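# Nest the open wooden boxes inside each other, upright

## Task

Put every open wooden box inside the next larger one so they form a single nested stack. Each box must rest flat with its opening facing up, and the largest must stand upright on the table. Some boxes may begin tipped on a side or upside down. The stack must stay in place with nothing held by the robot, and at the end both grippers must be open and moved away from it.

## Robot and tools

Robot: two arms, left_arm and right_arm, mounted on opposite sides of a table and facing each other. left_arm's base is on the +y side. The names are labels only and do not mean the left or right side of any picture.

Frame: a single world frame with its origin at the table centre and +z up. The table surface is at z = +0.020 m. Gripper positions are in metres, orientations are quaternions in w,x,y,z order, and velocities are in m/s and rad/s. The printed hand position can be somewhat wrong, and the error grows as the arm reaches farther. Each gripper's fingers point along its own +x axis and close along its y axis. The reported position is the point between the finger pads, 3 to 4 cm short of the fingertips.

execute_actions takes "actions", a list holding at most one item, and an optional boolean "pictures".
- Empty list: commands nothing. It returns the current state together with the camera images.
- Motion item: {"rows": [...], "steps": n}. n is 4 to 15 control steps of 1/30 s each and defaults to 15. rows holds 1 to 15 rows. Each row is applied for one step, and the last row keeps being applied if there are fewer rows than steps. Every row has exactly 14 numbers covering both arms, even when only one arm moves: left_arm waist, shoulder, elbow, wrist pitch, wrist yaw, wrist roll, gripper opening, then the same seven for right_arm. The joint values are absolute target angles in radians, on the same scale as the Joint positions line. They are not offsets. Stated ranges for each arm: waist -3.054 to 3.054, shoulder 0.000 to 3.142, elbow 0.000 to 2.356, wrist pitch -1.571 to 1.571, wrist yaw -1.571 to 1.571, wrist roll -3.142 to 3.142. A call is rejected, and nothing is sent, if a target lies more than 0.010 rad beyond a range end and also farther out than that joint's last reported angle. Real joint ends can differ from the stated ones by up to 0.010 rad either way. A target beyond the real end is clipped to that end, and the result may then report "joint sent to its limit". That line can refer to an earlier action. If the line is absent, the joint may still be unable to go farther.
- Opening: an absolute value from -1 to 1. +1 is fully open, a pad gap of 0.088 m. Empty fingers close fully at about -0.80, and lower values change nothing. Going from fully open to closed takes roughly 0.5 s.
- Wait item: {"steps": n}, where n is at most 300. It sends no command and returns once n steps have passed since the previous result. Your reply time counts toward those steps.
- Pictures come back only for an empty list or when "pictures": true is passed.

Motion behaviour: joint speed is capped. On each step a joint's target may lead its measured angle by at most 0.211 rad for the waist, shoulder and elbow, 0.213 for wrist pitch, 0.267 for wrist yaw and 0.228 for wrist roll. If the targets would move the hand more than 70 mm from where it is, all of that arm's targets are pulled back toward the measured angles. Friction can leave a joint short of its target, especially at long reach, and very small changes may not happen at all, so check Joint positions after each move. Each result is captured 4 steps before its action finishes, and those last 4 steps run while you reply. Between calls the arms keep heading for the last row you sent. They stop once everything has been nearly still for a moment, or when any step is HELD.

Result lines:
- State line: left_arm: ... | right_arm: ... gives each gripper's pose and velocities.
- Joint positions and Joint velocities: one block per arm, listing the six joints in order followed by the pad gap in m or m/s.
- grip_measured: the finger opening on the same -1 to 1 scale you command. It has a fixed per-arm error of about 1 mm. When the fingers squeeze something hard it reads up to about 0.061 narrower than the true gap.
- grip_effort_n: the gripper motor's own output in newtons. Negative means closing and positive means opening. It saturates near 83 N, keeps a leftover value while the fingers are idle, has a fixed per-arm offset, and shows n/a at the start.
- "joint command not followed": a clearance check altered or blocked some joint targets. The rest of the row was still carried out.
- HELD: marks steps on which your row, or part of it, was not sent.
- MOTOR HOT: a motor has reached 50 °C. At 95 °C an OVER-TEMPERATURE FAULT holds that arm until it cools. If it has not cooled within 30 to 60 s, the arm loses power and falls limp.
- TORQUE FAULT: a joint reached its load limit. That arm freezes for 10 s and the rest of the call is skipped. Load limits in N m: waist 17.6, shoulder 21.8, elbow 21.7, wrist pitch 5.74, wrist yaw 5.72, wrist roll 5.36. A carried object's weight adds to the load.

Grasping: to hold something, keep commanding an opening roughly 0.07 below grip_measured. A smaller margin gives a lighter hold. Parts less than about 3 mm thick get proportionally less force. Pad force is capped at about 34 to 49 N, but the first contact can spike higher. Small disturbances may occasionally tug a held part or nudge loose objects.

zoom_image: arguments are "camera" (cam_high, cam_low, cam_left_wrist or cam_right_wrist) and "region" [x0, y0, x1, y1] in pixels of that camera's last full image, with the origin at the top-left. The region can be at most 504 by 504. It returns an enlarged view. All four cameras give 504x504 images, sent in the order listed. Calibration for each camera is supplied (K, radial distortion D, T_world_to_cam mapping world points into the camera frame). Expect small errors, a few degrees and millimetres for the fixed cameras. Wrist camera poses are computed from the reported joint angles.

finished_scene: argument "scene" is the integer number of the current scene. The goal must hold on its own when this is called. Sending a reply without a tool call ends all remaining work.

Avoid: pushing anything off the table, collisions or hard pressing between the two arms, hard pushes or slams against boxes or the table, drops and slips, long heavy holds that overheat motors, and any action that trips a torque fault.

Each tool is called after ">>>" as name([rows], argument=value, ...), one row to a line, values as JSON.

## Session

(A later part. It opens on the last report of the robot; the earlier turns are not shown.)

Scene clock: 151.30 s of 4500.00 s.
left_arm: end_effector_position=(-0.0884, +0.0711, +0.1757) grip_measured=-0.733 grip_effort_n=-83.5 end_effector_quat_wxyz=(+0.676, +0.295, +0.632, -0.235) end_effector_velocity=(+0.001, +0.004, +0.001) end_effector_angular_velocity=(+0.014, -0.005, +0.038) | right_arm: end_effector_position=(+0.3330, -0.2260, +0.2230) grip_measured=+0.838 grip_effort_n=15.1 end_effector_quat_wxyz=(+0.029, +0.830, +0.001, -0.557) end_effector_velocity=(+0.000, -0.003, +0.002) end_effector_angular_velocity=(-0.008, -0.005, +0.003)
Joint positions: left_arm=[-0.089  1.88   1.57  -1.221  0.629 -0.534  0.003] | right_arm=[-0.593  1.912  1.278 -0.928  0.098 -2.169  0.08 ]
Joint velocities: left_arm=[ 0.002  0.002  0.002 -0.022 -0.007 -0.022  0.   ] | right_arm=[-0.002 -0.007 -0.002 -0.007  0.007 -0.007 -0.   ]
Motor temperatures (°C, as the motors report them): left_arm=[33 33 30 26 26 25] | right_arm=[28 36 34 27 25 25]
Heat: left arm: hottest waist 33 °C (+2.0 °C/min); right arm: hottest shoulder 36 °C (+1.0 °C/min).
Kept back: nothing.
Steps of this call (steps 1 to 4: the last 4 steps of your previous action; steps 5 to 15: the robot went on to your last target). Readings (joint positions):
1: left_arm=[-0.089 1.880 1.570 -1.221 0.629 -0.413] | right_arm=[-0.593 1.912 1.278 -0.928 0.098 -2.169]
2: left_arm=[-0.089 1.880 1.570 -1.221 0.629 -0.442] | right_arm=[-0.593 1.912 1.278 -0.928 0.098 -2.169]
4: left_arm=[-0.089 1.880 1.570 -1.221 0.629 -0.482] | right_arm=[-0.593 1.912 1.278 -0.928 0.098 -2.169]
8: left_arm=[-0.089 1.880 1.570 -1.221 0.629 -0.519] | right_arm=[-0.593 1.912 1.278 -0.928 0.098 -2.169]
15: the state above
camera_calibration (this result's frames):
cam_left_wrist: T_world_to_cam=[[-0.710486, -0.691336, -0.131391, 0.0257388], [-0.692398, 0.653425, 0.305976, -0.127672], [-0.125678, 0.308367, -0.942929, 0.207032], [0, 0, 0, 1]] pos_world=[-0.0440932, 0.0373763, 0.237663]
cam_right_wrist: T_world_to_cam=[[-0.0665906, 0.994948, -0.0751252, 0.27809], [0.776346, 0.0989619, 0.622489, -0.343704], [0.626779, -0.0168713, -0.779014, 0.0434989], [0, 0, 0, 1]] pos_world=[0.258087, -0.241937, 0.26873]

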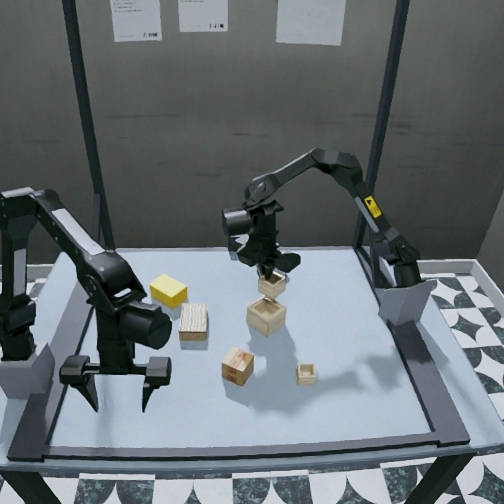

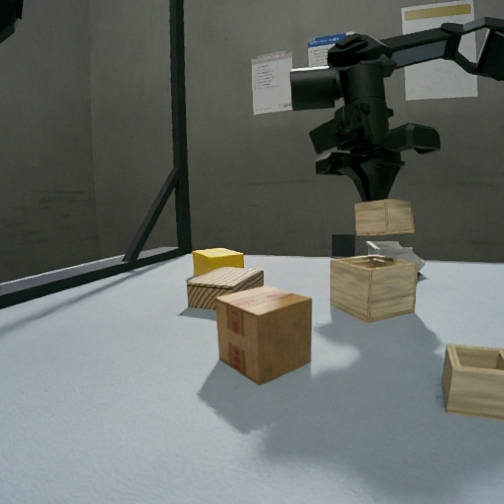

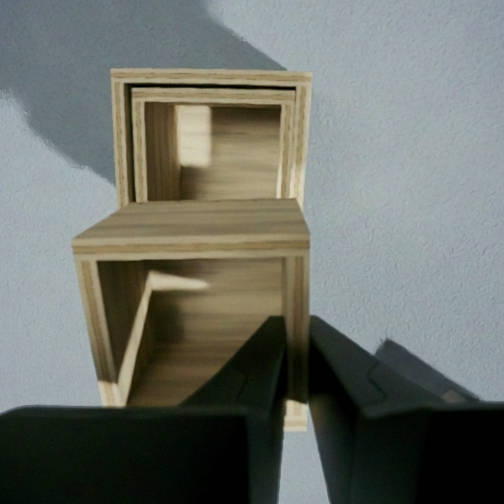

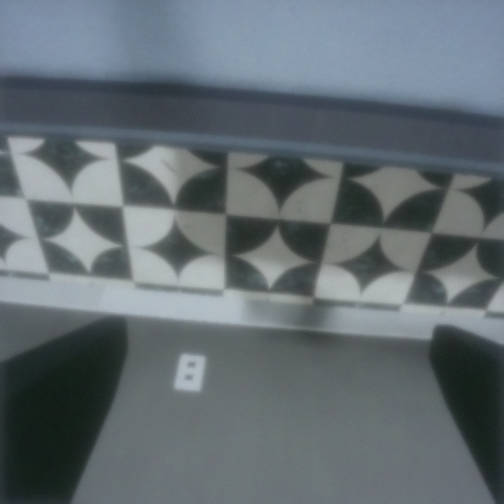

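>>> execute_actions([
  {"rows":[[-0.055,1.925,1.68,-1.245,0.63,-0.50,-0.85,-0.593,1.912,1.278,-0.928,0.098,-2.169,0.84]],"steps":15},
])

>>> execute_actions([
  {"steps":12},
], pictures=true)

Scene clock: 152.07 s of 4500.00 s.
left_arm: end_effector_position=(-0.0842, +0.0510, +0.1929) grip_measured=-0.733 grip_effort_n=-83.5 end_effector_quat_wxyz=(+0.683, +0.293, +0.616, -0.261) end_effector_velocity=(+0.005, -0.001, -0.011) end_effector_angular_velocity=(+0.035, +0.018, +0.033) | right_arm: end_effector_position=(+0.3330, -0.2260, +0.2230) grip_measured=+0.838 grip_effort_n=15.1 end_effector_quat_wxyz=(+0.029, +0.830, +0.001, -0.557) end_effector_velocity=(+0.001, -0.003, -0.001) end_effector_angular_velocity=(-0.016, +0.000, +0.000)
Joint positions: left_arm=[-0.06   1.911  1.667 -1.242  0.629 -0.505  0.003] | right_arm=[-0.593  1.912  1.278 -0.928  0.098 -2.169  0.08 ]
Joint velocities: left_arm=[-0.007  0.051  0.027 -0.022  0.007 -0.007  0.   ] | right_arm=[-0.002  0.002 -0.002 -0.007  0.007 -0.007 -0.   ]
Motor temperatures (°C, as the motors report them): left_arm=[33 33 30 26 26 25] | right_arm=[28 36 34 27 25 25]
Heat: left arm: hottest waist 33 °C (+2.0 °C/min); right arm: hottest shoulder 36 °C (+1.0 °C/min).
Steps of this call (steps 1 to 12: the robot went on to your last target; steps 13 to 23: the first 11 steps of this action). Readings (joint positions):
13: left_arm=[-0.088 1.882 1.577 -1.226 0.629 -0.535] | right_arm=[-0.593 1.912 1.278 -0.928 0.098 -2.169]
14: left_arm=[-0.086 1.889 1.595 -1.234 0.629 -0.529] | right_arm=[-0.593 1.912 1.278 -0.928 0.098 -2.169]
16: left_arm=[-0.076 1.900 1.629 -1.233 0.629 -0.518] | right_arm=[-0.593 1.912 1.278 -0.928 0.098 -2.169]
20: left_arm=[-0.061 1.906 1.661 -1.239 0.629 -0.508] | right_arm=[-0.593 1.912 1.278 -0.928 0.098 -2.169]
23: the state above

Scene clock: 152.47 s of 4500.00 s.
left_arm: end_effector_position=(-0.0835, +0.0504, +0.1924) grip_measured=-0.733 grip_effort_n=-83.5 end_effector_quat_wxyz=(+0.683, +0.293, +0.616, -0.261) end_effector_velocity=(+0.003, +0.003, -0.001) end_effector_angular_velocity=(+0.015, -0.018, +0.014) | right_arm: end_effector_position=(+0.3330, -0.2260, +0.2230) grip_measured=+0.838 grip_effort_n=15.1 end_effector_quat_wxyz=(+0.029, +0.830, +0.001, -0.557) end_effector_velocity=(-0.001, -0.002, +0.000) end_effector_angular_velocity=(-0.008, -0.003, -0.008)
Joint positions: left_arm=[-0.06   1.916  1.672 -1.243  0.629 -0.503  0.003] | right_arm=[-0.593  1.912  1.278 -0.928  0.098 -2.169  0.08 ]
Joint velocities: left_arm=[-0.002  0.002 -0.002 -0.007 -0.022 -0.007 -0.   ] | right_arm=[ 0.002 -0.002 -0.002 -0.007  0.007  0.007 -0.   ]
Motor temperatures (°C, as the motors report them): left_arm=[33 33 30 26 26 25] | right_arm=[28 36 34 27 25 25]
Heat: left arm: hottest waist 33 °C (+2.0 °C/min); right arm: hottest shoulder 36 °C (+1.0 °C/min).
Kept back: nothing.
Steps of this call (steps 1 to 4: the last 4 steps of your previous action; steps 5 to 12: the robot went on to your last target). Readings (joint positions):
1: left_arm=[-0.060 1.912 1.668 -1.242 0.629 -0.505] | right_arm=[-0.593 1.912 1.278 -0.928 0.098 -2.169]
2: left_arm=[-0.060 1.914 1.668 -1.243 0.629 -0.504] | right_arm=[-0.593 1.912 1.278 -0.928 0.098 -2.169]
4: left_arm=[-0.060 1.915 1.669 -1.243 0.629 -0.504] | right_arm=[-0.593 1.912 1.278 -0.928 0.098 -2.169]
8: left_arm=[-0.060 1.916 1.671 -1.243 0.629 -0.503] | right_arm=[-0.593 1.912 1.278 -0.928 0.098 -2.169]
12: the state above
camera_calibration (this result's frames):
cam_left_wrist: T_world_to_cam=[[-0.735368, -0.668706, -0.109847, 0.00969084], [-0.67014, 0.693485, 0.264558, -0.108012], [-0.100734, 0.26816, -0.958093, 0.236808], [0, 0, 0, 1]] pos_world=[-0.0414019, 0.0178823, 0.256524]
cam_right_wrist: T_world_to_cam=[[-0.0665906, 0.994948, -0.0751252, 0.27809], [0.776346, 0.0989619, 0.622489, -0.343704], [0.626779, -0.0168713, -0.779014, 0.0434989], [0, 0, 0, 1]] pos_world=[0.258087, -0.241937, 0.26873]

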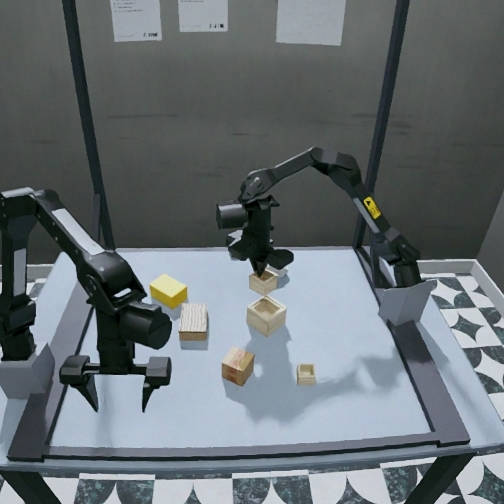

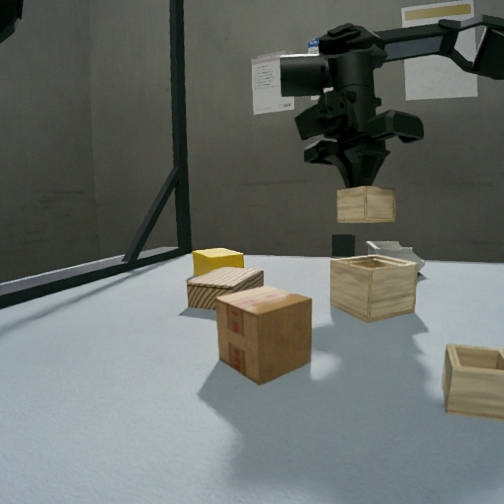

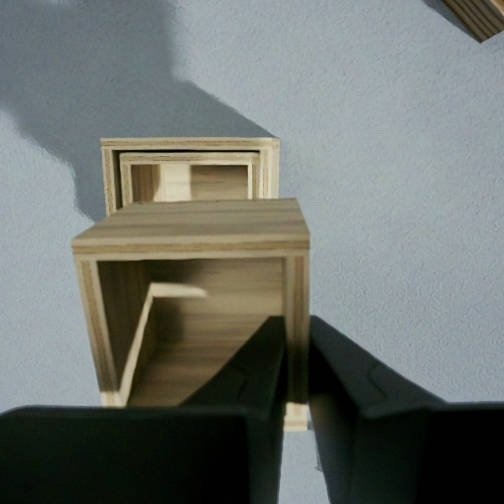

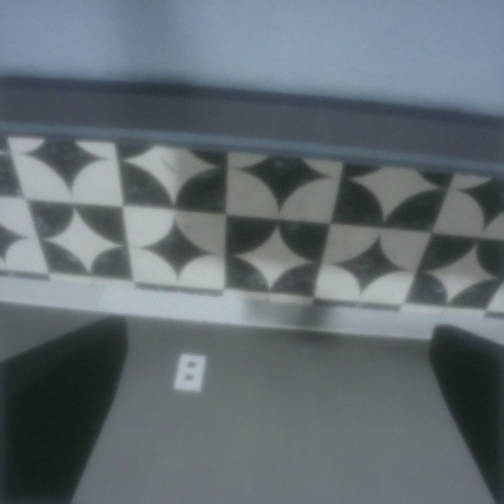

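>>> execute_actions([
  {"rows":[[-0.035,1.995,1.675,-1.17,0.63,-0.48,-0.85,-0.593,1.912,1.278,-0.928,0.098,-2.169,0.84]],"steps":15},
])

>>> execute_actions([
  {"steps":12},
], pictures=true)

Scene clock: 153.03 s of 4500.00 s.
left_arm: end_effector_position=(-0.0574, +0.0402, +0.1790) grip_measured=-0.733 grip_effort_n=-83.5 end_effector_quat_wxyz=(+0.685, +0.292, +0.613, -0.265) end_effector_velocity=(+0.000, -0.007, -0.001) end_effector_angular_velocity=(-0.026, -0.001, -0.034) | right_arm: end_effector_position=(+0.3330, -0.2260, +0.2230) grip_measured=+0.838 grip_effort_n=15.1 end_effector_quat_wxyz=(+0.029, +0.830, +0.001, -0.557) end_effector_velocity=(-0.002, -0.003, -0.002) end_effector_angular_velocity=(-0.014, +0.013, +0.016)
Joint positions: left_arm=[-0.04   1.987  1.675 -1.176  0.63  -0.484  0.003] | right_arm=[-0.593  1.912  1.278 -0.928  0.098 -2.169  0.08 ]
Joint velocities: left_arm=[-0.002  0.002  0.002  0.037  0.007  0.007  0.   ] | right_arm=[-0.002 -0.002 -0.007 -0.007 -0.007 -0.022 -0.   ]
Motor temperatures (°C, as the motors report them): left_arm=[33 33 30 26 26 25] | right_arm=[28 36 34 27 25 25]
Heat: left arm: hottest waist 33 °C (+2.0 °C/min); right arm: hottest shoulder 36 °C (+1.0 °C/min).
Steps of this call (steps 1 to 6: the robot went on to your last target; steps 7 to 17: the first 11 steps of this action). Readings (joint positions):
7: left_arm=[-0.060 1.921 1.672 -1.241 0.629 -0.501] | right_arm=[-0.593 1.912 1.278 -0.928 0.098 -2.169]
8: left_arm=[-0.058 1.929 1.673 -1.225 0.630 -0.496] | right_arm=[-0.593 1.912 1.278 -0.928 0.098 -2.169]
10: left_arm=[-0.051 1.951 1.676 -1.195 0.630 -0.490] | right_arm=[-0.593 1.912 1.278 -0.928 0.098 -2.169]
14: left_arm=[-0.041 1.984 1.675 -1.181 0.630 -0.486] | right_arm=[-0.593 1.912 1.278 -0.928 0.098 -2.169]
17: the state above

Scene clock: 153.43 s of 4500.00 s.
left_arm: end_effector_position=(-0.0571, +0.0394, +0.1789) grip_measured=-0.733 grip_effort_n=-83.5 end_effector_quat_wxyz=(+0.685, +0.292, +0.612, -0.267) end_effector_velocity=(-0.000, -0.002, +0.001) end_effector_angular_velocity=(-0.006, -0.009, -0.002) | right_arm: end_effector_position=(+0.3330, -0.2260, +0.2230) grip_measured=+0.838 grip_effort_n=14.7 end_effector_quat_wxyz=(+0.029, +0.830, +0.001, -0.557) end_effector_velocity=(-0.002, +0.004, -0.001) end_effector_angular_velocity=(+0.019, +0.015, +0.001)
Joint positions: left_arm=[-0.04   1.987  1.675 -1.172  0.63  -0.483  0.003] | right_arm=[-0.593  1.912  1.278 -0.928  0.098 -2.169  0.08 ]
Joint velocities: left_arm=[-0.002 -0.002  0.002  0.007 -0.007 -0.007  0.   ] | right_arm=[ 0.002  0.002  0.002  0.007 -0.022  0.007 -0.   ]
Motor temperatures (°C, as the motors report them): left_arm=[33 33 30 26 26 25] | right_arm=[28 36 34 27 25 25]
Heat: left arm: hottest waist 33 °C (+2.0 °C/min); right arm: hottest shoulder 36 °C (+1.0 °C/min).
Kept back: nothing.
Steps of this call (steps 1 to 4: the last 4 steps of your previous action; steps 5 to 12: the robot went on to your last target). Readings (joint positions):
1: left_arm=[-0.040 1.987 1.675 -1.175 0.630 -0.484] | right_arm=[-0.593 1.912 1.278 -0.928 0.098 -2.169]
2: left_arm=[-0.040 1.987 1.675 -1.174 0.630 -0.484] | right_arm=[-0.593 1.912 1.278 -0.928 0.098 -2.169]
4: left_arm=[-0.040 1.987 1.675 -1.173 0.630 -0.484] | right_arm=[-0.593 1.912 1.278 -0.928 0.098 -2.169]
8: left_arm=[-0.040 1.987 1.675 -1.172 0.630 -0.483] | right_arm=[-0.593 1.912 1.278 -0.928 0.098 -2.169]
12: the state above
camera_calibration (this result's frames):
cam_left_wrist: T_world_to_cam=[[-0.739779, -0.664708, -0.104358, 0.018959], [-0.666161, 0.701746, 0.252553, -0.0770884], [-0.0946412, 0.256352, -0.961939, 0.231064], [0, 0, 0, 1]] pos_world=[-0.0154597, 0.00746496, 0.243716]
cam_right_wrist: T_world_to_cam=[[-0.0665906, 0.994948, -0.0751252, 0.27809], [0.776346, 0.0989619, 0.622489, -0.343704], [0.626779, -0.0168713, -0.779014, 0.0434989], [0, 0, 0, 1]] pos_world=[0.258087, -0.241937, 0.26873]

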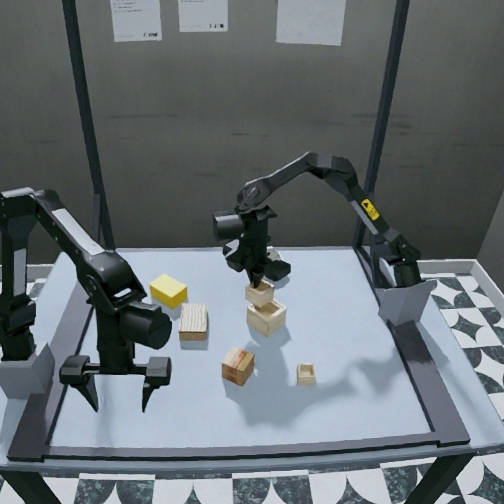

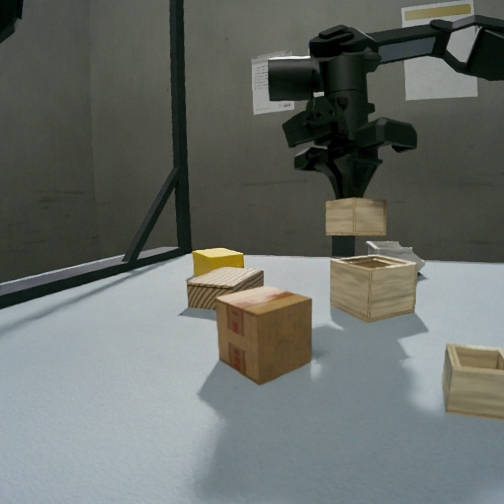

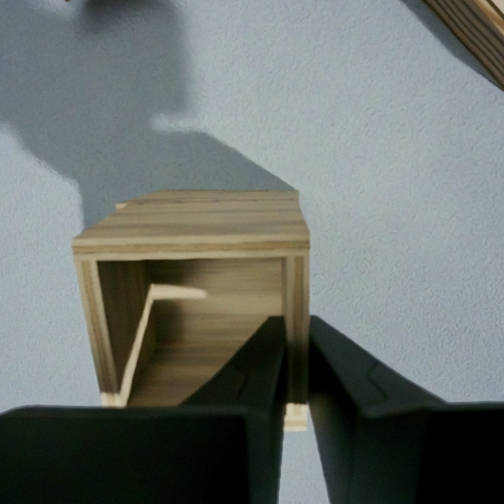

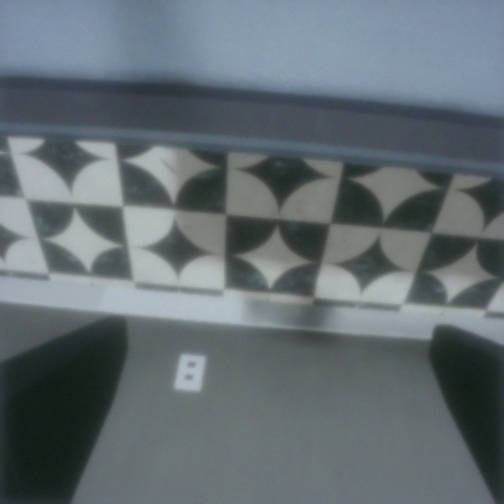

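>>> execute_actions([
  {"rows":[[-0.035,1.995,1.625,-1.125,0.63,-0.48,-0.85,-0.593,1.912,1.278,-0.928,0.098,-2.169,0.84]],"steps":15},
])

>>> execute_actions([
  {"steps":12},
], pictures=true)

Scene clock: 154.03 s of 4500.00 s.
left_arm: end_effector_position=(-0.0502, +0.0429, +0.1705) grip_measured=-0.733 grip_effort_n=-83.5 end_effector_quat_wxyz=(+0.685, +0.292, +0.612, -0.266) end_effector_velocity=(+0.000, -0.005, -0.001) end_effector_angular_velocity=(-0.024, +0.001, -0.016) | right_arm: end_effector_position=(+0.3330, -0.2260, +0.2230) grip_measured=+0.838 grip_effort_n=14.7 end_effector_quat_wxyz=(+0.029, +0.830, +0.001, -0.557) end_effector_velocity=(-0.003, -0.001, +0.001) end_effector_angular_velocity=(-0.002, +0.008, +0.010)
Joint positions: left_arm=[-0.04   1.989  1.633 -1.129  0.63  -0.483  0.003] | right_arm=[-0.593  1.912  1.278 -0.928  0.098 -2.169  0.08 ]
Joint velocities: left_arm=[-0.002 -0.002 -0.007  0.037  0.007 -0.007 -0.   ] | right_arm=[ 0.002 -0.007 -0.002 -0.007 -0.007 -0.007 -0.   ]
Motor temperatures (°C, as the motors report them): left_arm=[33 33 30 26 26 25] | right_arm=[28 36 34 27 25 25]
Heat: left arm: hottest waist 33 °C (+2.0 °C/min); right arm: hottest shoulder 36 °C (+1.0 °C/min).
Steps of this call (steps 1 to 7: the robot went on to your last target; steps 8 to 18: the first 11 steps of this action). Readings (joint positions):
8: left_arm=[-0.040 1.987 1.672 -1.167 0.630 -0.483] | right_arm=[-0.593 1.912 1.278 -0.928 0.098 -2.169]
9: left_arm=[-0.040 1.987 1.664 -1.155 0.630 -0.483] | right_arm=[-0.593 1.912 1.278 -0.928 0.098 -2.169]
11: left_arm=[-0.040 1.987 1.651 -1.143 0.630 -0.483] | right_arm=[-0.593 1.912 1.278 -0.928 0.098 -2.169]
15: left_arm=[-0.040 1.989 1.634 -1.133 0.630 -0.483] | right_arm=[-0.593 1.912 1.278 -0.928 0.098 -2.169]
18: the state above

Scene clock: 154.43 s of 4500.00 s.
left_arm: end_effector_position=(-0.0498, +0.0432, +0.1700) grip_measured=-0.733 grip_effort_n=-83.5 end_effector_quat_wxyz=(+0.685, +0.292, +0.612, -0.266) end_effector_velocity=(-0.001, +0.007, -0.001) end_effector_angular_velocity=(+0.024, +0.016, +0.051) | right_arm: end_effector_position=(+0.3330, -0.2260, +0.2230) grip_measured=+0.838 grip_effort_n=15.1 end_effector_quat_wxyz=(+0.029, +0.830, +0.001, -0.557) end_effector_velocity=(-0.004, -0.007, -0.001) end_effector_angular_velocity=(-0.023, +0.025, -0.017)
Joint positions: left_arm=[-0.04   1.989  1.63  -1.127  0.63  -0.483  0.003] | right_arm=[-0.593  1.912  1.278 -0.928  0.098 -2.169  0.08 ]
Joint velocities: left_arm=[ 0.002  0.002 -0.002 -0.037  0.007 -0.022 -0.   ] | right_arm=[-0.002 -0.002 -0.002 -0.037 -0.007  0.007 -0.   ]
Motor temperatures (°C, as the motors report them): left_arm=[33 33 30 26 26 25] | right_arm=[28 36 34 27 25 25]
Heat: left arm: hottest waist 33 °C (+2.0 °C/min); right arm: hottest shoulder 36 °C (+1.0 °C/min).
Kept back: nothing.
Steps of this call (steps 1 to 4: the last 4 steps of your previous action; steps 5 to 12: the robot went on to your last target). Readings (joint positions):
1: left_arm=[-0.040 1.989 1.633 -1.128 0.630 -0.483] | right_arm=[-0.593 1.912 1.278 -0.928 0.098 -2.169]
2: left_arm=[-0.040 1.989 1.632 -1.128 0.630 -0.483] | right_arm=[-0.593 1.912 1.278 -0.928 0.098 -2.169]
4: left_arm=[-0.040 1.989 1.631 -1.128 0.630 -0.483] | right_arm=[-0.593 1.912 1.278 -0.928 0.098 -2.169]
8: left_arm=[-0.040 1.989 1.631 -1.127 0.630 -0.483] | right_arm=[-0.593 1.912 1.278 -0.928 0.098 -2.169]
12: the state above
camera_calibration (this result's frames):
cam_left_wrist: T_world_to_cam=[[-0.739067, -0.665385, -0.105087, 0.0260884], [-0.666839, 0.700557, 0.25406, -0.0729202], [-0.0954282, 0.257843, -0.961463, 0.221995], [0, 0, 0, 1]] pos_world=[-0.00816039, 0.0112038, 0.234707]
cam_right_wrist: T_world_to_cam=[[-0.0665906, 0.994948, -0.0751252, 0.27809], [0.776346, 0.0989619, 0.622489, -0.343704], [0.626779, -0.0168713, -0.779014, 0.0434989], [0, 0, 0, 1]] pos_world=[0.258087, -0.241937, 0.26873]

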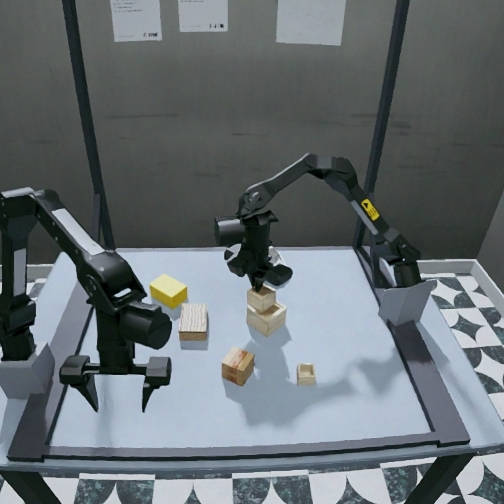

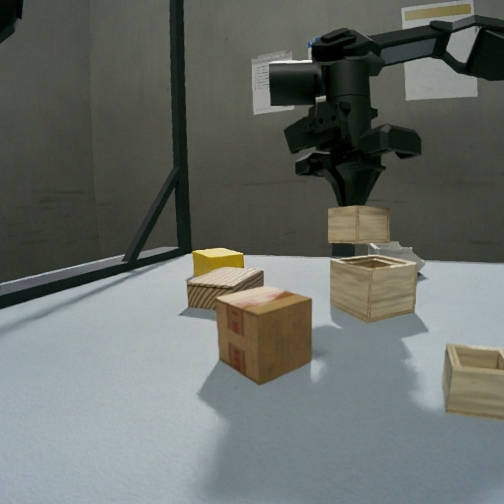

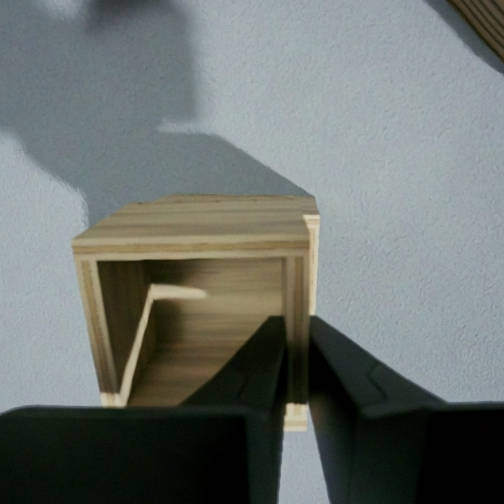

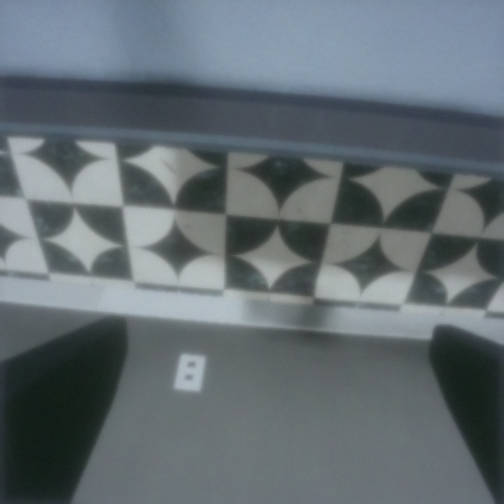

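>>> execute_actions([
  {"rows":[[-0.035,1.935,1.625,-1.18,0.63,-0.48,-0.85,-0.593,1.912,1.278,-0.928,0.098,-2.169,0.84]],"steps":15},
])

>>> execute_actions([
  {"steps":12},
], pictures=true)

Scene clock: 154.97 s of 4500.00 s.
left_arm: end_effector_position=(-0.0616, +0.0503, +0.1801) grip_measured=-0.733 grip_effort_n=-83.5 end_effector_quat_wxyz=(+0.684, +0.292, +0.615, -0.261) end_effector_velocity=(-0.001, +0.008, +0.004) end_effector_angular_velocity=(+0.023, -0.016, +0.028) | right_arm: end_effector_position=(+0.3330, -0.2260, +0.2230) grip_measured=+0.838 grip_effort_n=14.7 end_effector_quat_wxyz=(+0.029, +0.830, +0.001, -0.557) end_effector_velocity=(-0.003, -0.006, -0.002) end_effector_angular_velocity=(-0.015, +0.020, -0.014)
Joint positions: left_arm=[-0.04   1.949  1.627 -1.175  0.63  -0.482  0.003] | right_arm=[-0.593  1.912  1.278 -0.928  0.098 -2.169  0.08 ]
Joint velocities: left_arm=[ 0.002 -0.012 -0.002 -0.037 -0.022 -0.007 -0.   ] | right_arm=[-0.002 -0.002 -0.007 -0.022 -0.007  0.007 -0.   ]
Motor temperatures (°C, as the motors report them): left_arm=[34 33 30 26 26 25] | right_arm=[28 36 34 27 25 25]
Heat: left arm: hottest waist 34 °C (+3.0 °C/min); right arm: hottest shoulder 36 °C (+1.0 °C/min).
Steps of this call (steps 1 to 5: the robot went on to your last target; steps 6 to 16: the first 11 steps of this action). Readings (joint positions):
6: left_arm=[-0.040 1.988 1.630 -1.129 0.630 -0.482] | right_arm=[-0.593 1.912 1.278 -0.928 0.098 -2.169]
7: left_arm=[-0.040 1.985 1.630 -1.140 0.630 -0.482] | right_arm=[-0.593 1.912 1.278 -0.928 0.098 -2.169]
9: left_arm=[-0.040 1.976 1.628 -1.160 0.630 -0.482] | right_arm=[-0.593 1.912 1.278 -0.928 0.098 -2.169]
13: left_arm=[-0.040 1.955 1.627 -1.172 0.630 -0.482] | right_arm=[-0.593 1.912 1.278 -0.928 0.098 -2.169]
16: the state above

Scene clock: 155.37 s of 4500.00 s.
left_arm: end_effector_position=(-0.0619, +0.0509, +0.1802) grip_measured=-0.733 grip_effort_n=-83.5 end_effector_quat_wxyz=(+0.684, +0.292, +0.616, -0.260) end_effector_velocity=(+0.005, -0.000, -0.000) end_effector_angular_velocity=(+0.006, -0.036, +0.002) | right_arm: end_effector_position=(+0.3330, -0.2260, +0.2230) grip_measured=+0.838 grip_effort_n=15.1 end_effector_quat_wxyz=(+0.029, +0.830, +0.001, -0.557) end_effector_velocity=(-0.000, -0.000, -0.001) end_effector_angular_velocity=(+0.004, +0.005, +0.006)
Joint positions: left_arm=[-0.04   1.949  1.627 -1.178  0.63  -0.482  0.003] | right_arm=[-0.593  1.912  1.278 -0.928  0.098 -2.169  0.08 ]
Joint velocities: left_arm=[-0.002  0.002  0.002  0.007 -0.037 -0.007 -0.   ] | right_arm=[-0.002 -0.002 -0.007  0.007 -0.007 -0.007 -0.   ]
Motor temperatures (°C, as the motors report them): left_arm=[34 33 30 26 26 25] | right_arm=[28 36 34 27 25 25]
Heat: left arm: hottest waist 34 °C (+3.0 °C/min); right arm: hottest shoulder 36 °C (+1.0 °C/min).
Kept back: nothing.
Steps of this call (steps 1 to 4: the last 4 steps of your previous action; steps 5 to 12: the robot went on to your last target). Readings (joint positions):
1: left_arm=[-0.040 1.949 1.627 -1.176 0.630 -0.482] | right_arm=[-0.593 1.912 1.278 -0.928 0.098 -2.169]
2: left_arm=[-0.040 1.949 1.627 -1.177 0.630 -0.482] | right_arm=[-0.593 1.912 1.278 -0.928 0.098 -2.169]
4: left_arm=[-0.040 1.949 1.627 -1.177 0.630 -0.482] | right_arm=[-0.593 1.912 1.278 -0.928 0.098 -2.169]
8: left_arm=[-0.040 1.949 1.627 -1.178 0.630 -0.482] | right_arm=[-0.593 1.912 1.278 -0.928 0.098 -2.169]
12: the state above
camera_calibration (this result's frames):
cam_left_wrist: T_world_to_cam=[[-0.733675, -0.670663, -0.109231, 0.024692], [-0.672021, 0.692377, 0.262683, -0.0903667], [-0.100543, 0.26613, -0.958679, 0.227446], [0, 0, 0, 1]] pos_world=[-0.0197443, 0.0185976, 0.244483]
cam_right_wrist: T_world_to_cam=[[-0.0665906, 0.994948, -0.0751252, 0.27809], [0.776346, 0.0989619, 0.622489, -0.343704], [0.626779, -0.0168713, -0.779014, 0.0434989], [0, 0, 0, 1]] pos_world=[0.258087, -0.241937, 0.26873]

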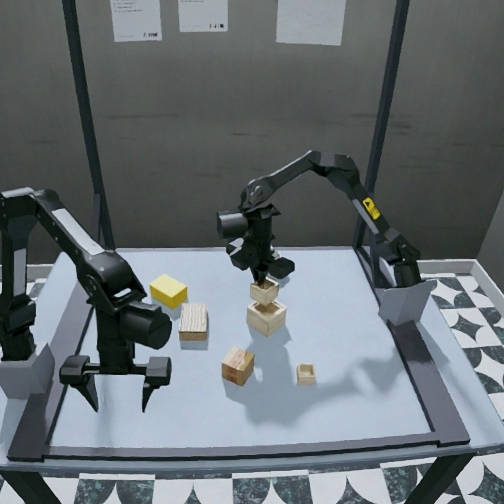

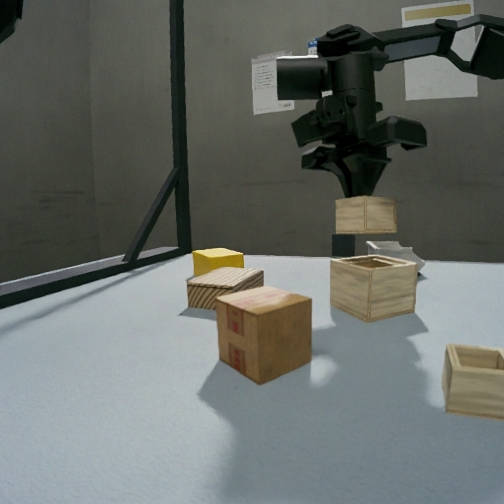

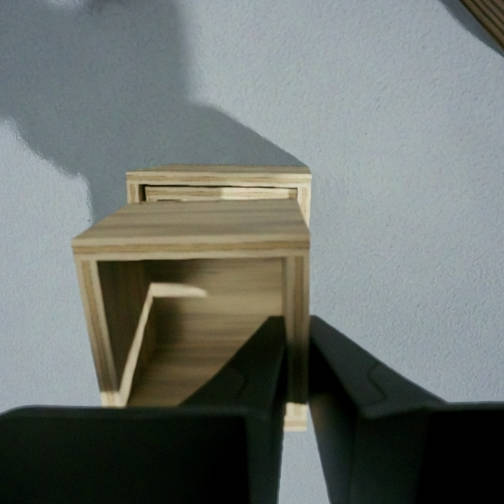

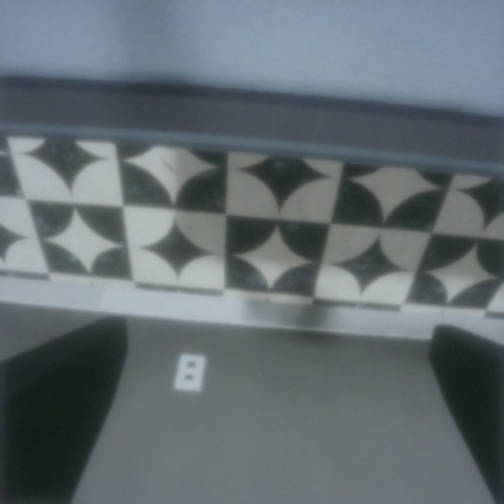

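>>> execute_actions([
  {"rows":[[-0.10,1.99,1.555,-1.075,0.63,-0.545,-0.85,-0.593,1.912,1.278,-0.928,0.098,-2.169,0.84]],"steps":15},
])

>>> execute_actions([
  {"steps":12},
], pictures=true)

Scene clock: 156.03 s of 4500.00 s.
left_arm: end_effector_position=(-0.0615, +0.0536, +0.1443) grip_measured=-0.733 grip_effort_n=-83.5 end_effector_quat_wxyz=(+0.676, +0.298, +0.626, -0.248) end_effector_velocity=(+0.001, -0.011, -0.002) end_effector_angular_velocity=(-0.045, -0.018, -0.013) | right_arm: end_effector_position=(+0.3330, -0.2260, +0.2230) grip_measured=+0.838 grip_effort_n=14.7 end_effector_quat_wxyz=(+0.029, +0.830, +0.001, -0.557) end_effector_velocity=(-0.002, -0.003, +0.000) end_effector_angular_velocity=(-0.012, +0.015, +0.002)
Joint positions: left_arm=[-0.1    1.981  1.563 -1.082  0.63  -0.539  0.003] | right_arm=[-0.593  1.912  1.278 -0.928  0.098 -2.169  0.08 ]
Joint velocities: left_arm=[-0.007 -0.002 -0.002  0.066 -0.007 -0.037 -0.   ] | right_arm=[-0.002 -0.002  0.002 -0.022 -0.007 -0.007 -0.   ]
Motor temperatures (°C, as the motors report them): left_arm=[34 33 30 26 26 25] | right_arm=[28 36 34 27 25 25]
Heat: left arm: hottest waist 34 °C (+3.0 °C/min); right arm: hottest shoulder 36 °C (+1.0 °C/min).
Steps of this call (steps 1 to 9: the robot went on to your last target; steps 10 to 20: the first 11 steps of this action). Readings (joint positions):
10: left_arm=[-0.041 1.949 1.621 -1.169 0.630 -0.488] | right_arm=[-0.593 1.912 1.278 -0.928 0.098 -2.169]
11: left_arm=[-0.047 1.949 1.609 -1.145 0.630 -0.500] | right_arm=[-0.593 1.912 1.278 -0.928 0.098 -2.169]
13: left_arm=[-0.069 1.956 1.591 -1.115 0.630 -0.517] | right_arm=[-0.593 1.912 1.278 -0.928 0.098 -2.169]
17: left_arm=[-0.100 1.979 1.566 -1.091 0.630 -0.534] | right_arm=[-0.593 1.912 1.278 -0.928 0.098 -2.169]
20: the state above

Scene clock: 156.43 s of 4500.00 s.
left_arm: end_effector_position=(-0.0610, +0.0533, +0.1438) grip_measured=-0.733 grip_effort_n=-83.5 end_effector_quat_wxyz=(+0.677, +0.297, +0.626, -0.248) end_effector_velocity=(+0.001, +0.003, -0.002) end_effector_angular_velocity=(+0.011, -0.005, +0.014) | right_arm: end_effector_position=(+0.3330, -0.2260, +0.2230) grip_measured=+0.838 grip_effort_n=14.7 end_effector_quat_wxyz=(+0.029, +0.830, +0.001, -0.557) end_effector_velocity=(+0.000, -0.003, +0.000) end_effector_angular_velocity=(-0.012, -0.002, +0.001)
Joint positions: left_arm=[-0.1    1.982  1.561 -1.077  0.63  -0.542  0.003] | right_arm=[-0.593  1.912  1.278 -0.928  0.098 -2.169  0.08 ]
Joint velocities: left_arm=[-0.002  0.002 -0.002 -0.007 -0.007 -0.007 -0.   ] | right_arm=[-0.002 -0.002 -0.002 -0.007  0.007 -0.007 -0.   ]
Motor temperatures (°C, as the motors report them): left_arm=[34 33 30 26 26 25] | right_arm=[28 36 34 27 25 25]
Heat: left arm: hottest waist 34 °C (+3.0 °C/min); right arm: hottest shoulder 36 °C (+1.0 °C/min).
Kept back: nothing.
Steps of this call (steps 1 to 4: the last 4 steps of your previous action; steps 5 to 12: the robot went on to your last target). Readings (joint positions):
1: left_arm=[-0.100 1.981 1.563 -1.080 0.630 -0.539] | right_arm=[-0.593 1.912 1.278 -0.928 0.098 -2.169]
2: left_arm=[-0.100 1.981 1.563 -1.080 0.630 -0.540] | right_arm=[-0.593 1.912 1.278 -0.928 0.098 -2.169]
4: left_arm=[-0.100 1.982 1.561 -1.079 0.630 -0.541] | right_arm=[-0.593 1.912 1.278 -0.928 0.098 -2.169]
8: left_arm=[-0.100 1.982 1.561 -1.077 0.630 -0.542] | right_arm=[-0.593 1.912 1.278 -0.928 0.098 -2.169]
12: the state above
camera_calibration (this result's frames):
cam_left_wrist: T_world_to_cam=[[-0.726105, -0.676919, -0.120633, 0.0254499], [-0.677647, 0.674793, 0.292316, -0.0855556], [-0.116472, 0.293999, -0.948683, 0.188079], [0, 0, 0, 1]] pos_world=[-0.0175912, 0.0196648, 0.206507]
cam_right_wrist: T_world_to_cam=[[-0.0665906, 0.994948, -0.0751252, 0.27809], [0.776346, 0.0989619, 0.622489, -0.343704], [0.626779, -0.0168713, -0.779014, 0.0434989], [0, 0, 0, 1]] pos_world=[0.258087, -0.241937, 0.26873]

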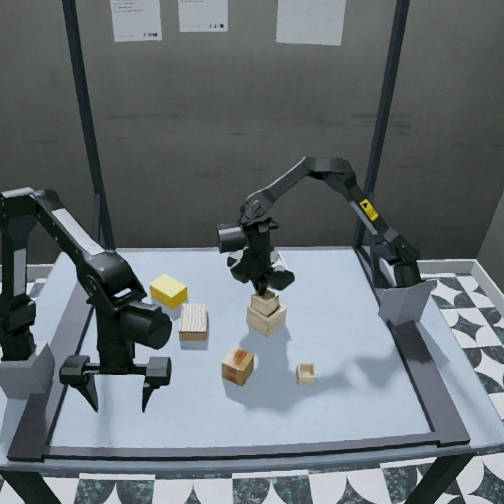

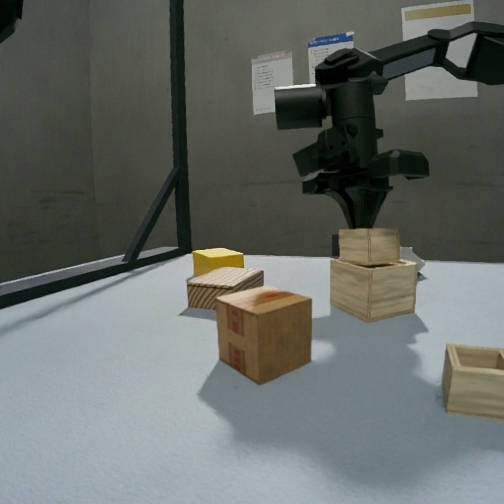

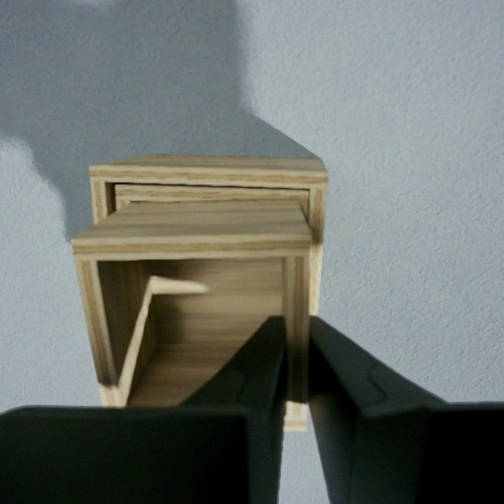

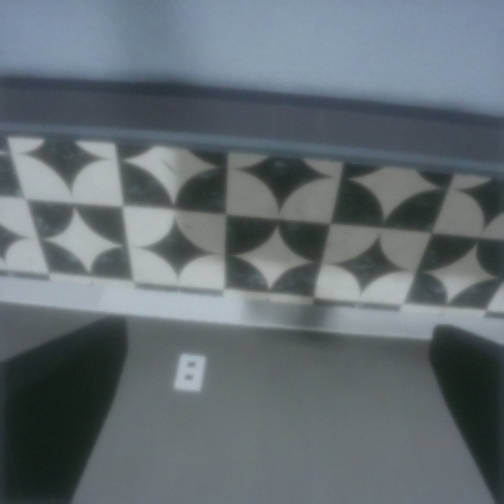

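>>> zoom_image(camera="cam_left_wrist", region=[60, 140, 360, 300])

Region (60, 140, 360, 300) of cam_left_wrist's 504x504 image, scaled by 1.680, with more detail than that image has; it fills the top 269 rows of this view, and the rest is white.

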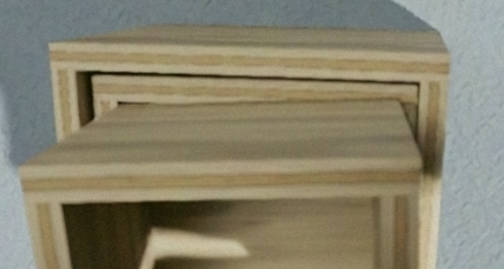

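>>> execute_actions([
  {"rows":[[-0.09,2.0,1.545,-1.055,0.63,-0.495,-0.85,-0.593,1.912,1.278,-0.928,0.098,-2.169,0.84]],"steps":15},
])

>>> execute_actions([
  {"steps":12},
], pictures=true)

>>> zoom_image(camera="cam_left_wrist", region=[60, 140, 360, 300])

Scene clock: 157.13 s of 4500.00 s.
left_arm: end_effector_position=(-0.0570, +0.0525, +0.1433) grip_measured=-0.733 grip_effort_n=-83.5 end_effector_quat_wxyz=(+0.673, +0.308, +0.619, -0.263) end_effector_velocity=(+0.003, +0.004, +0.002) end_effector_angular_velocity=(+0.008, -0.021, +0.014) | right_arm: end_effector_position=(+0.3330, -0.2260, +0.2230) grip_measured=+0.838 grip_effort_n=15.1 end_effector_quat_wxyz=(+0.029, +0.830, +0.001, -0.557) end_effector_velocity=(-0.001, -0.002, -0.002) end_effector_angular_velocity=(-0.008, +0.013, +0.003)
Joint positions: left_arm=[-0.094  1.984  1.553 -1.06   0.631 -0.501  0.003] | right_arm=[-0.593  1.912  1.278 -0.928  0.098 -2.169  0.08 ]
Joint velocities: left_arm=[ 0.002 -0.007 -0.007 -0.007 -0.022 -0.007 -0.   ] | right_arm=[-0.002  0.002 -0.002 -0.007 -0.007 -0.007 -0.   ]
Motor temperatures (°C, as the motors report them): left_arm=[34 33 30 26 26 25] | right_arm=[28 36 34 27 25 25]
Heat: left arm: hottest waist 34 °C (+3.0 °C/min); right arm: hottest shoulder 36 °C (+1.0 °C/min).
Steps of this call (steps 1 to 10: the robot went on to your last target; steps 11 to 21: the first 11 steps of this action). Readings (joint positions):
11: left_arm=[-0.100 1.982 1.559 -1.075 0.630 -0.539] | right_arm=[-0.593 1.912 1.278 -0.928 0.098 -2.169]
12: left_arm=[-0.100 1.982 1.558 -1.072 0.630 -0.531] | right_arm=[-0.593 1.912 1.278 -0.928 0.098 -2.169]
14: left_arm=[-0.098 1.982 1.556 -1.066 0.630 -0.517] | right_arm=[-0.593 1.912 1.278 -0.928 0.098 -2.169]
18: left_arm=[-0.094 1.984 1.553 -1.061 0.631 -0.505] | right_arm=[-0.593 1.912 1.278 -0.928 0.098 -2.169]
21: the state above

Scene clock: 157.53 s of 4500.00 s.
left_arm: end_effector_position=(-0.0568, +0.0526, +0.1433) grip_measured=-0.733 grip_effort_n=-83.5 end_effector_quat_wxyz=(+0.672, +0.308, +0.619, -0.264) end_effector_velocity=(+0.000, +0.004, -0.001) end_effector_angular_velocity=(+0.010, -0.005, +0.028) | right_arm: end_effector_position=(+0.3330, -0.2260, +0.2230) grip_measured=+0.838 grip_effort_n=14.7 end_effector_quat_wxyz=(+0.029, +0.830, +0.001, -0.557) end_effector_velocity=(+0.000, -0.001, -0.001) end_effector_angular_velocity=(-0.011, -0.007, +0.022)
Joint positions: left_arm=[-0.094  1.984  1.552 -1.06   0.631 -0.498  0.003] | right_arm=[-0.593  1.912  1.278 -0.928  0.098 -2.169  0.08 ]
Joint velocities: left_arm=[-0.002 -0.002 -0.007 -0.007 -0.007 -0.022 -0.   ] | right_arm=[ 0.002 -0.002 -0.007  0.007  0.007 -0.022 -0.   ]
Motor temperatures (°C, as the motors report them): left_arm=[34 33 30 26 26 25] | right_arm=[28 36 34 27 25 25]
Heat: left arm: hottest waist 34 °C (+3.0 °C/min); right arm: hottest shoulder 36 °C (+1.0 °C/min).
Kept back: nothing.
Steps of this call (steps 1 to 4: the last 4 steps of your previous action; steps 5 to 12: the robot went on to your last target). Readings (joint positions):
1: left_arm=[-0.094 1.984 1.553 -1.060 0.631 -0.501] | right_arm=[-0.593 1.912 1.278 -0.928 0.098 -2.169]
2: left_arm=[-0.094 1.984 1.553 -1.060 0.631 -0.500] | right_arm=[-0.593 1.912 1.278 -0.928 0.098 -2.169]
4: left_arm=[-0.094 1.984 1.553 -1.060 0.631 -0.499] | right_arm=[-0.593 1.912 1.278 -0.928 0.098 -2.169]
8: left_arm=[-0.094 1.984 1.552 -1.060 0.631 -0.498] | right_arm=[-0.593 1.912 1.278 -0.928 0.098 -2.169]
12: the state above
camera_calibration (this result's frames):
cam_left_wrist: T_world_to_cam=[[-0.754026, -0.646247, -0.117512, 0.02427], [-0.648578, 0.704233, 0.288794, -0.0815075], [-0.103877, 0.293974, -0.950152, 0.189177], [0, 0, 0, 1]] pos_world=[-0.0149127, 0.0174716, 0.206138]
cam_right_wrist: T_world_to_cam=[[-0.0665906, 0.994948, -0.0751252, 0.27809], [0.776346, 0.0989619, 0.622489, -0.343704], [0.626779, -0.0168713, -0.779014, 0.0434989], [0, 0, 0, 1]] pos_world=[0.258087, -0.241937, 0.26873]

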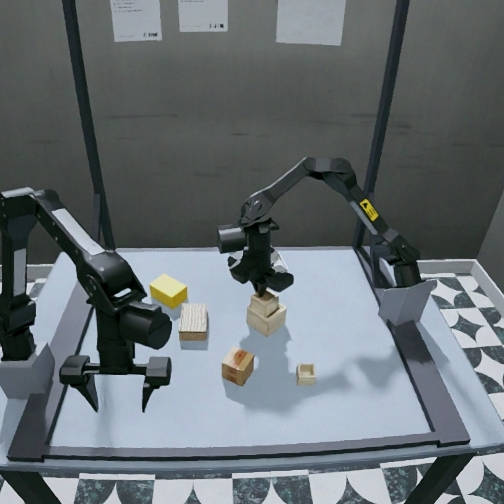

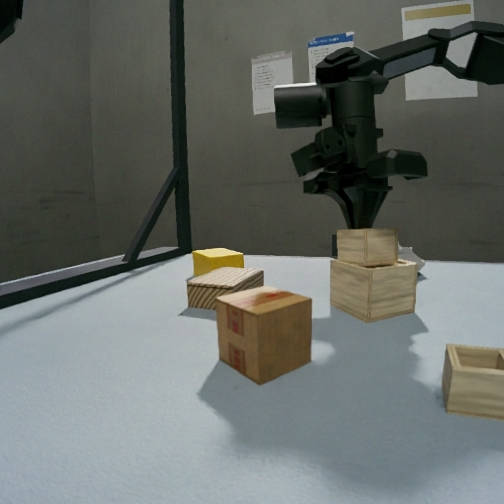

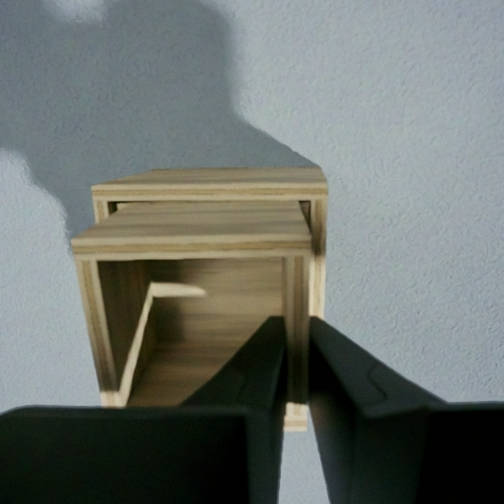

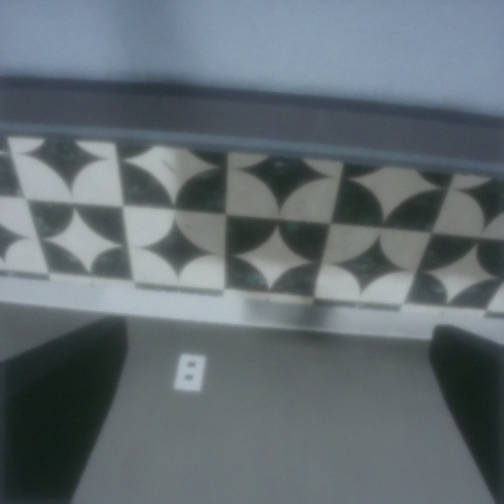

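Region (60, 140, 360, 300) of cam_left_wrist's 504x504 image, scaled by 1.680, with more detail than that image has; it fills the top 269 rows of this view, and the rest is white.

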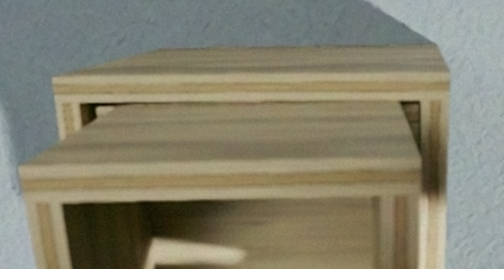

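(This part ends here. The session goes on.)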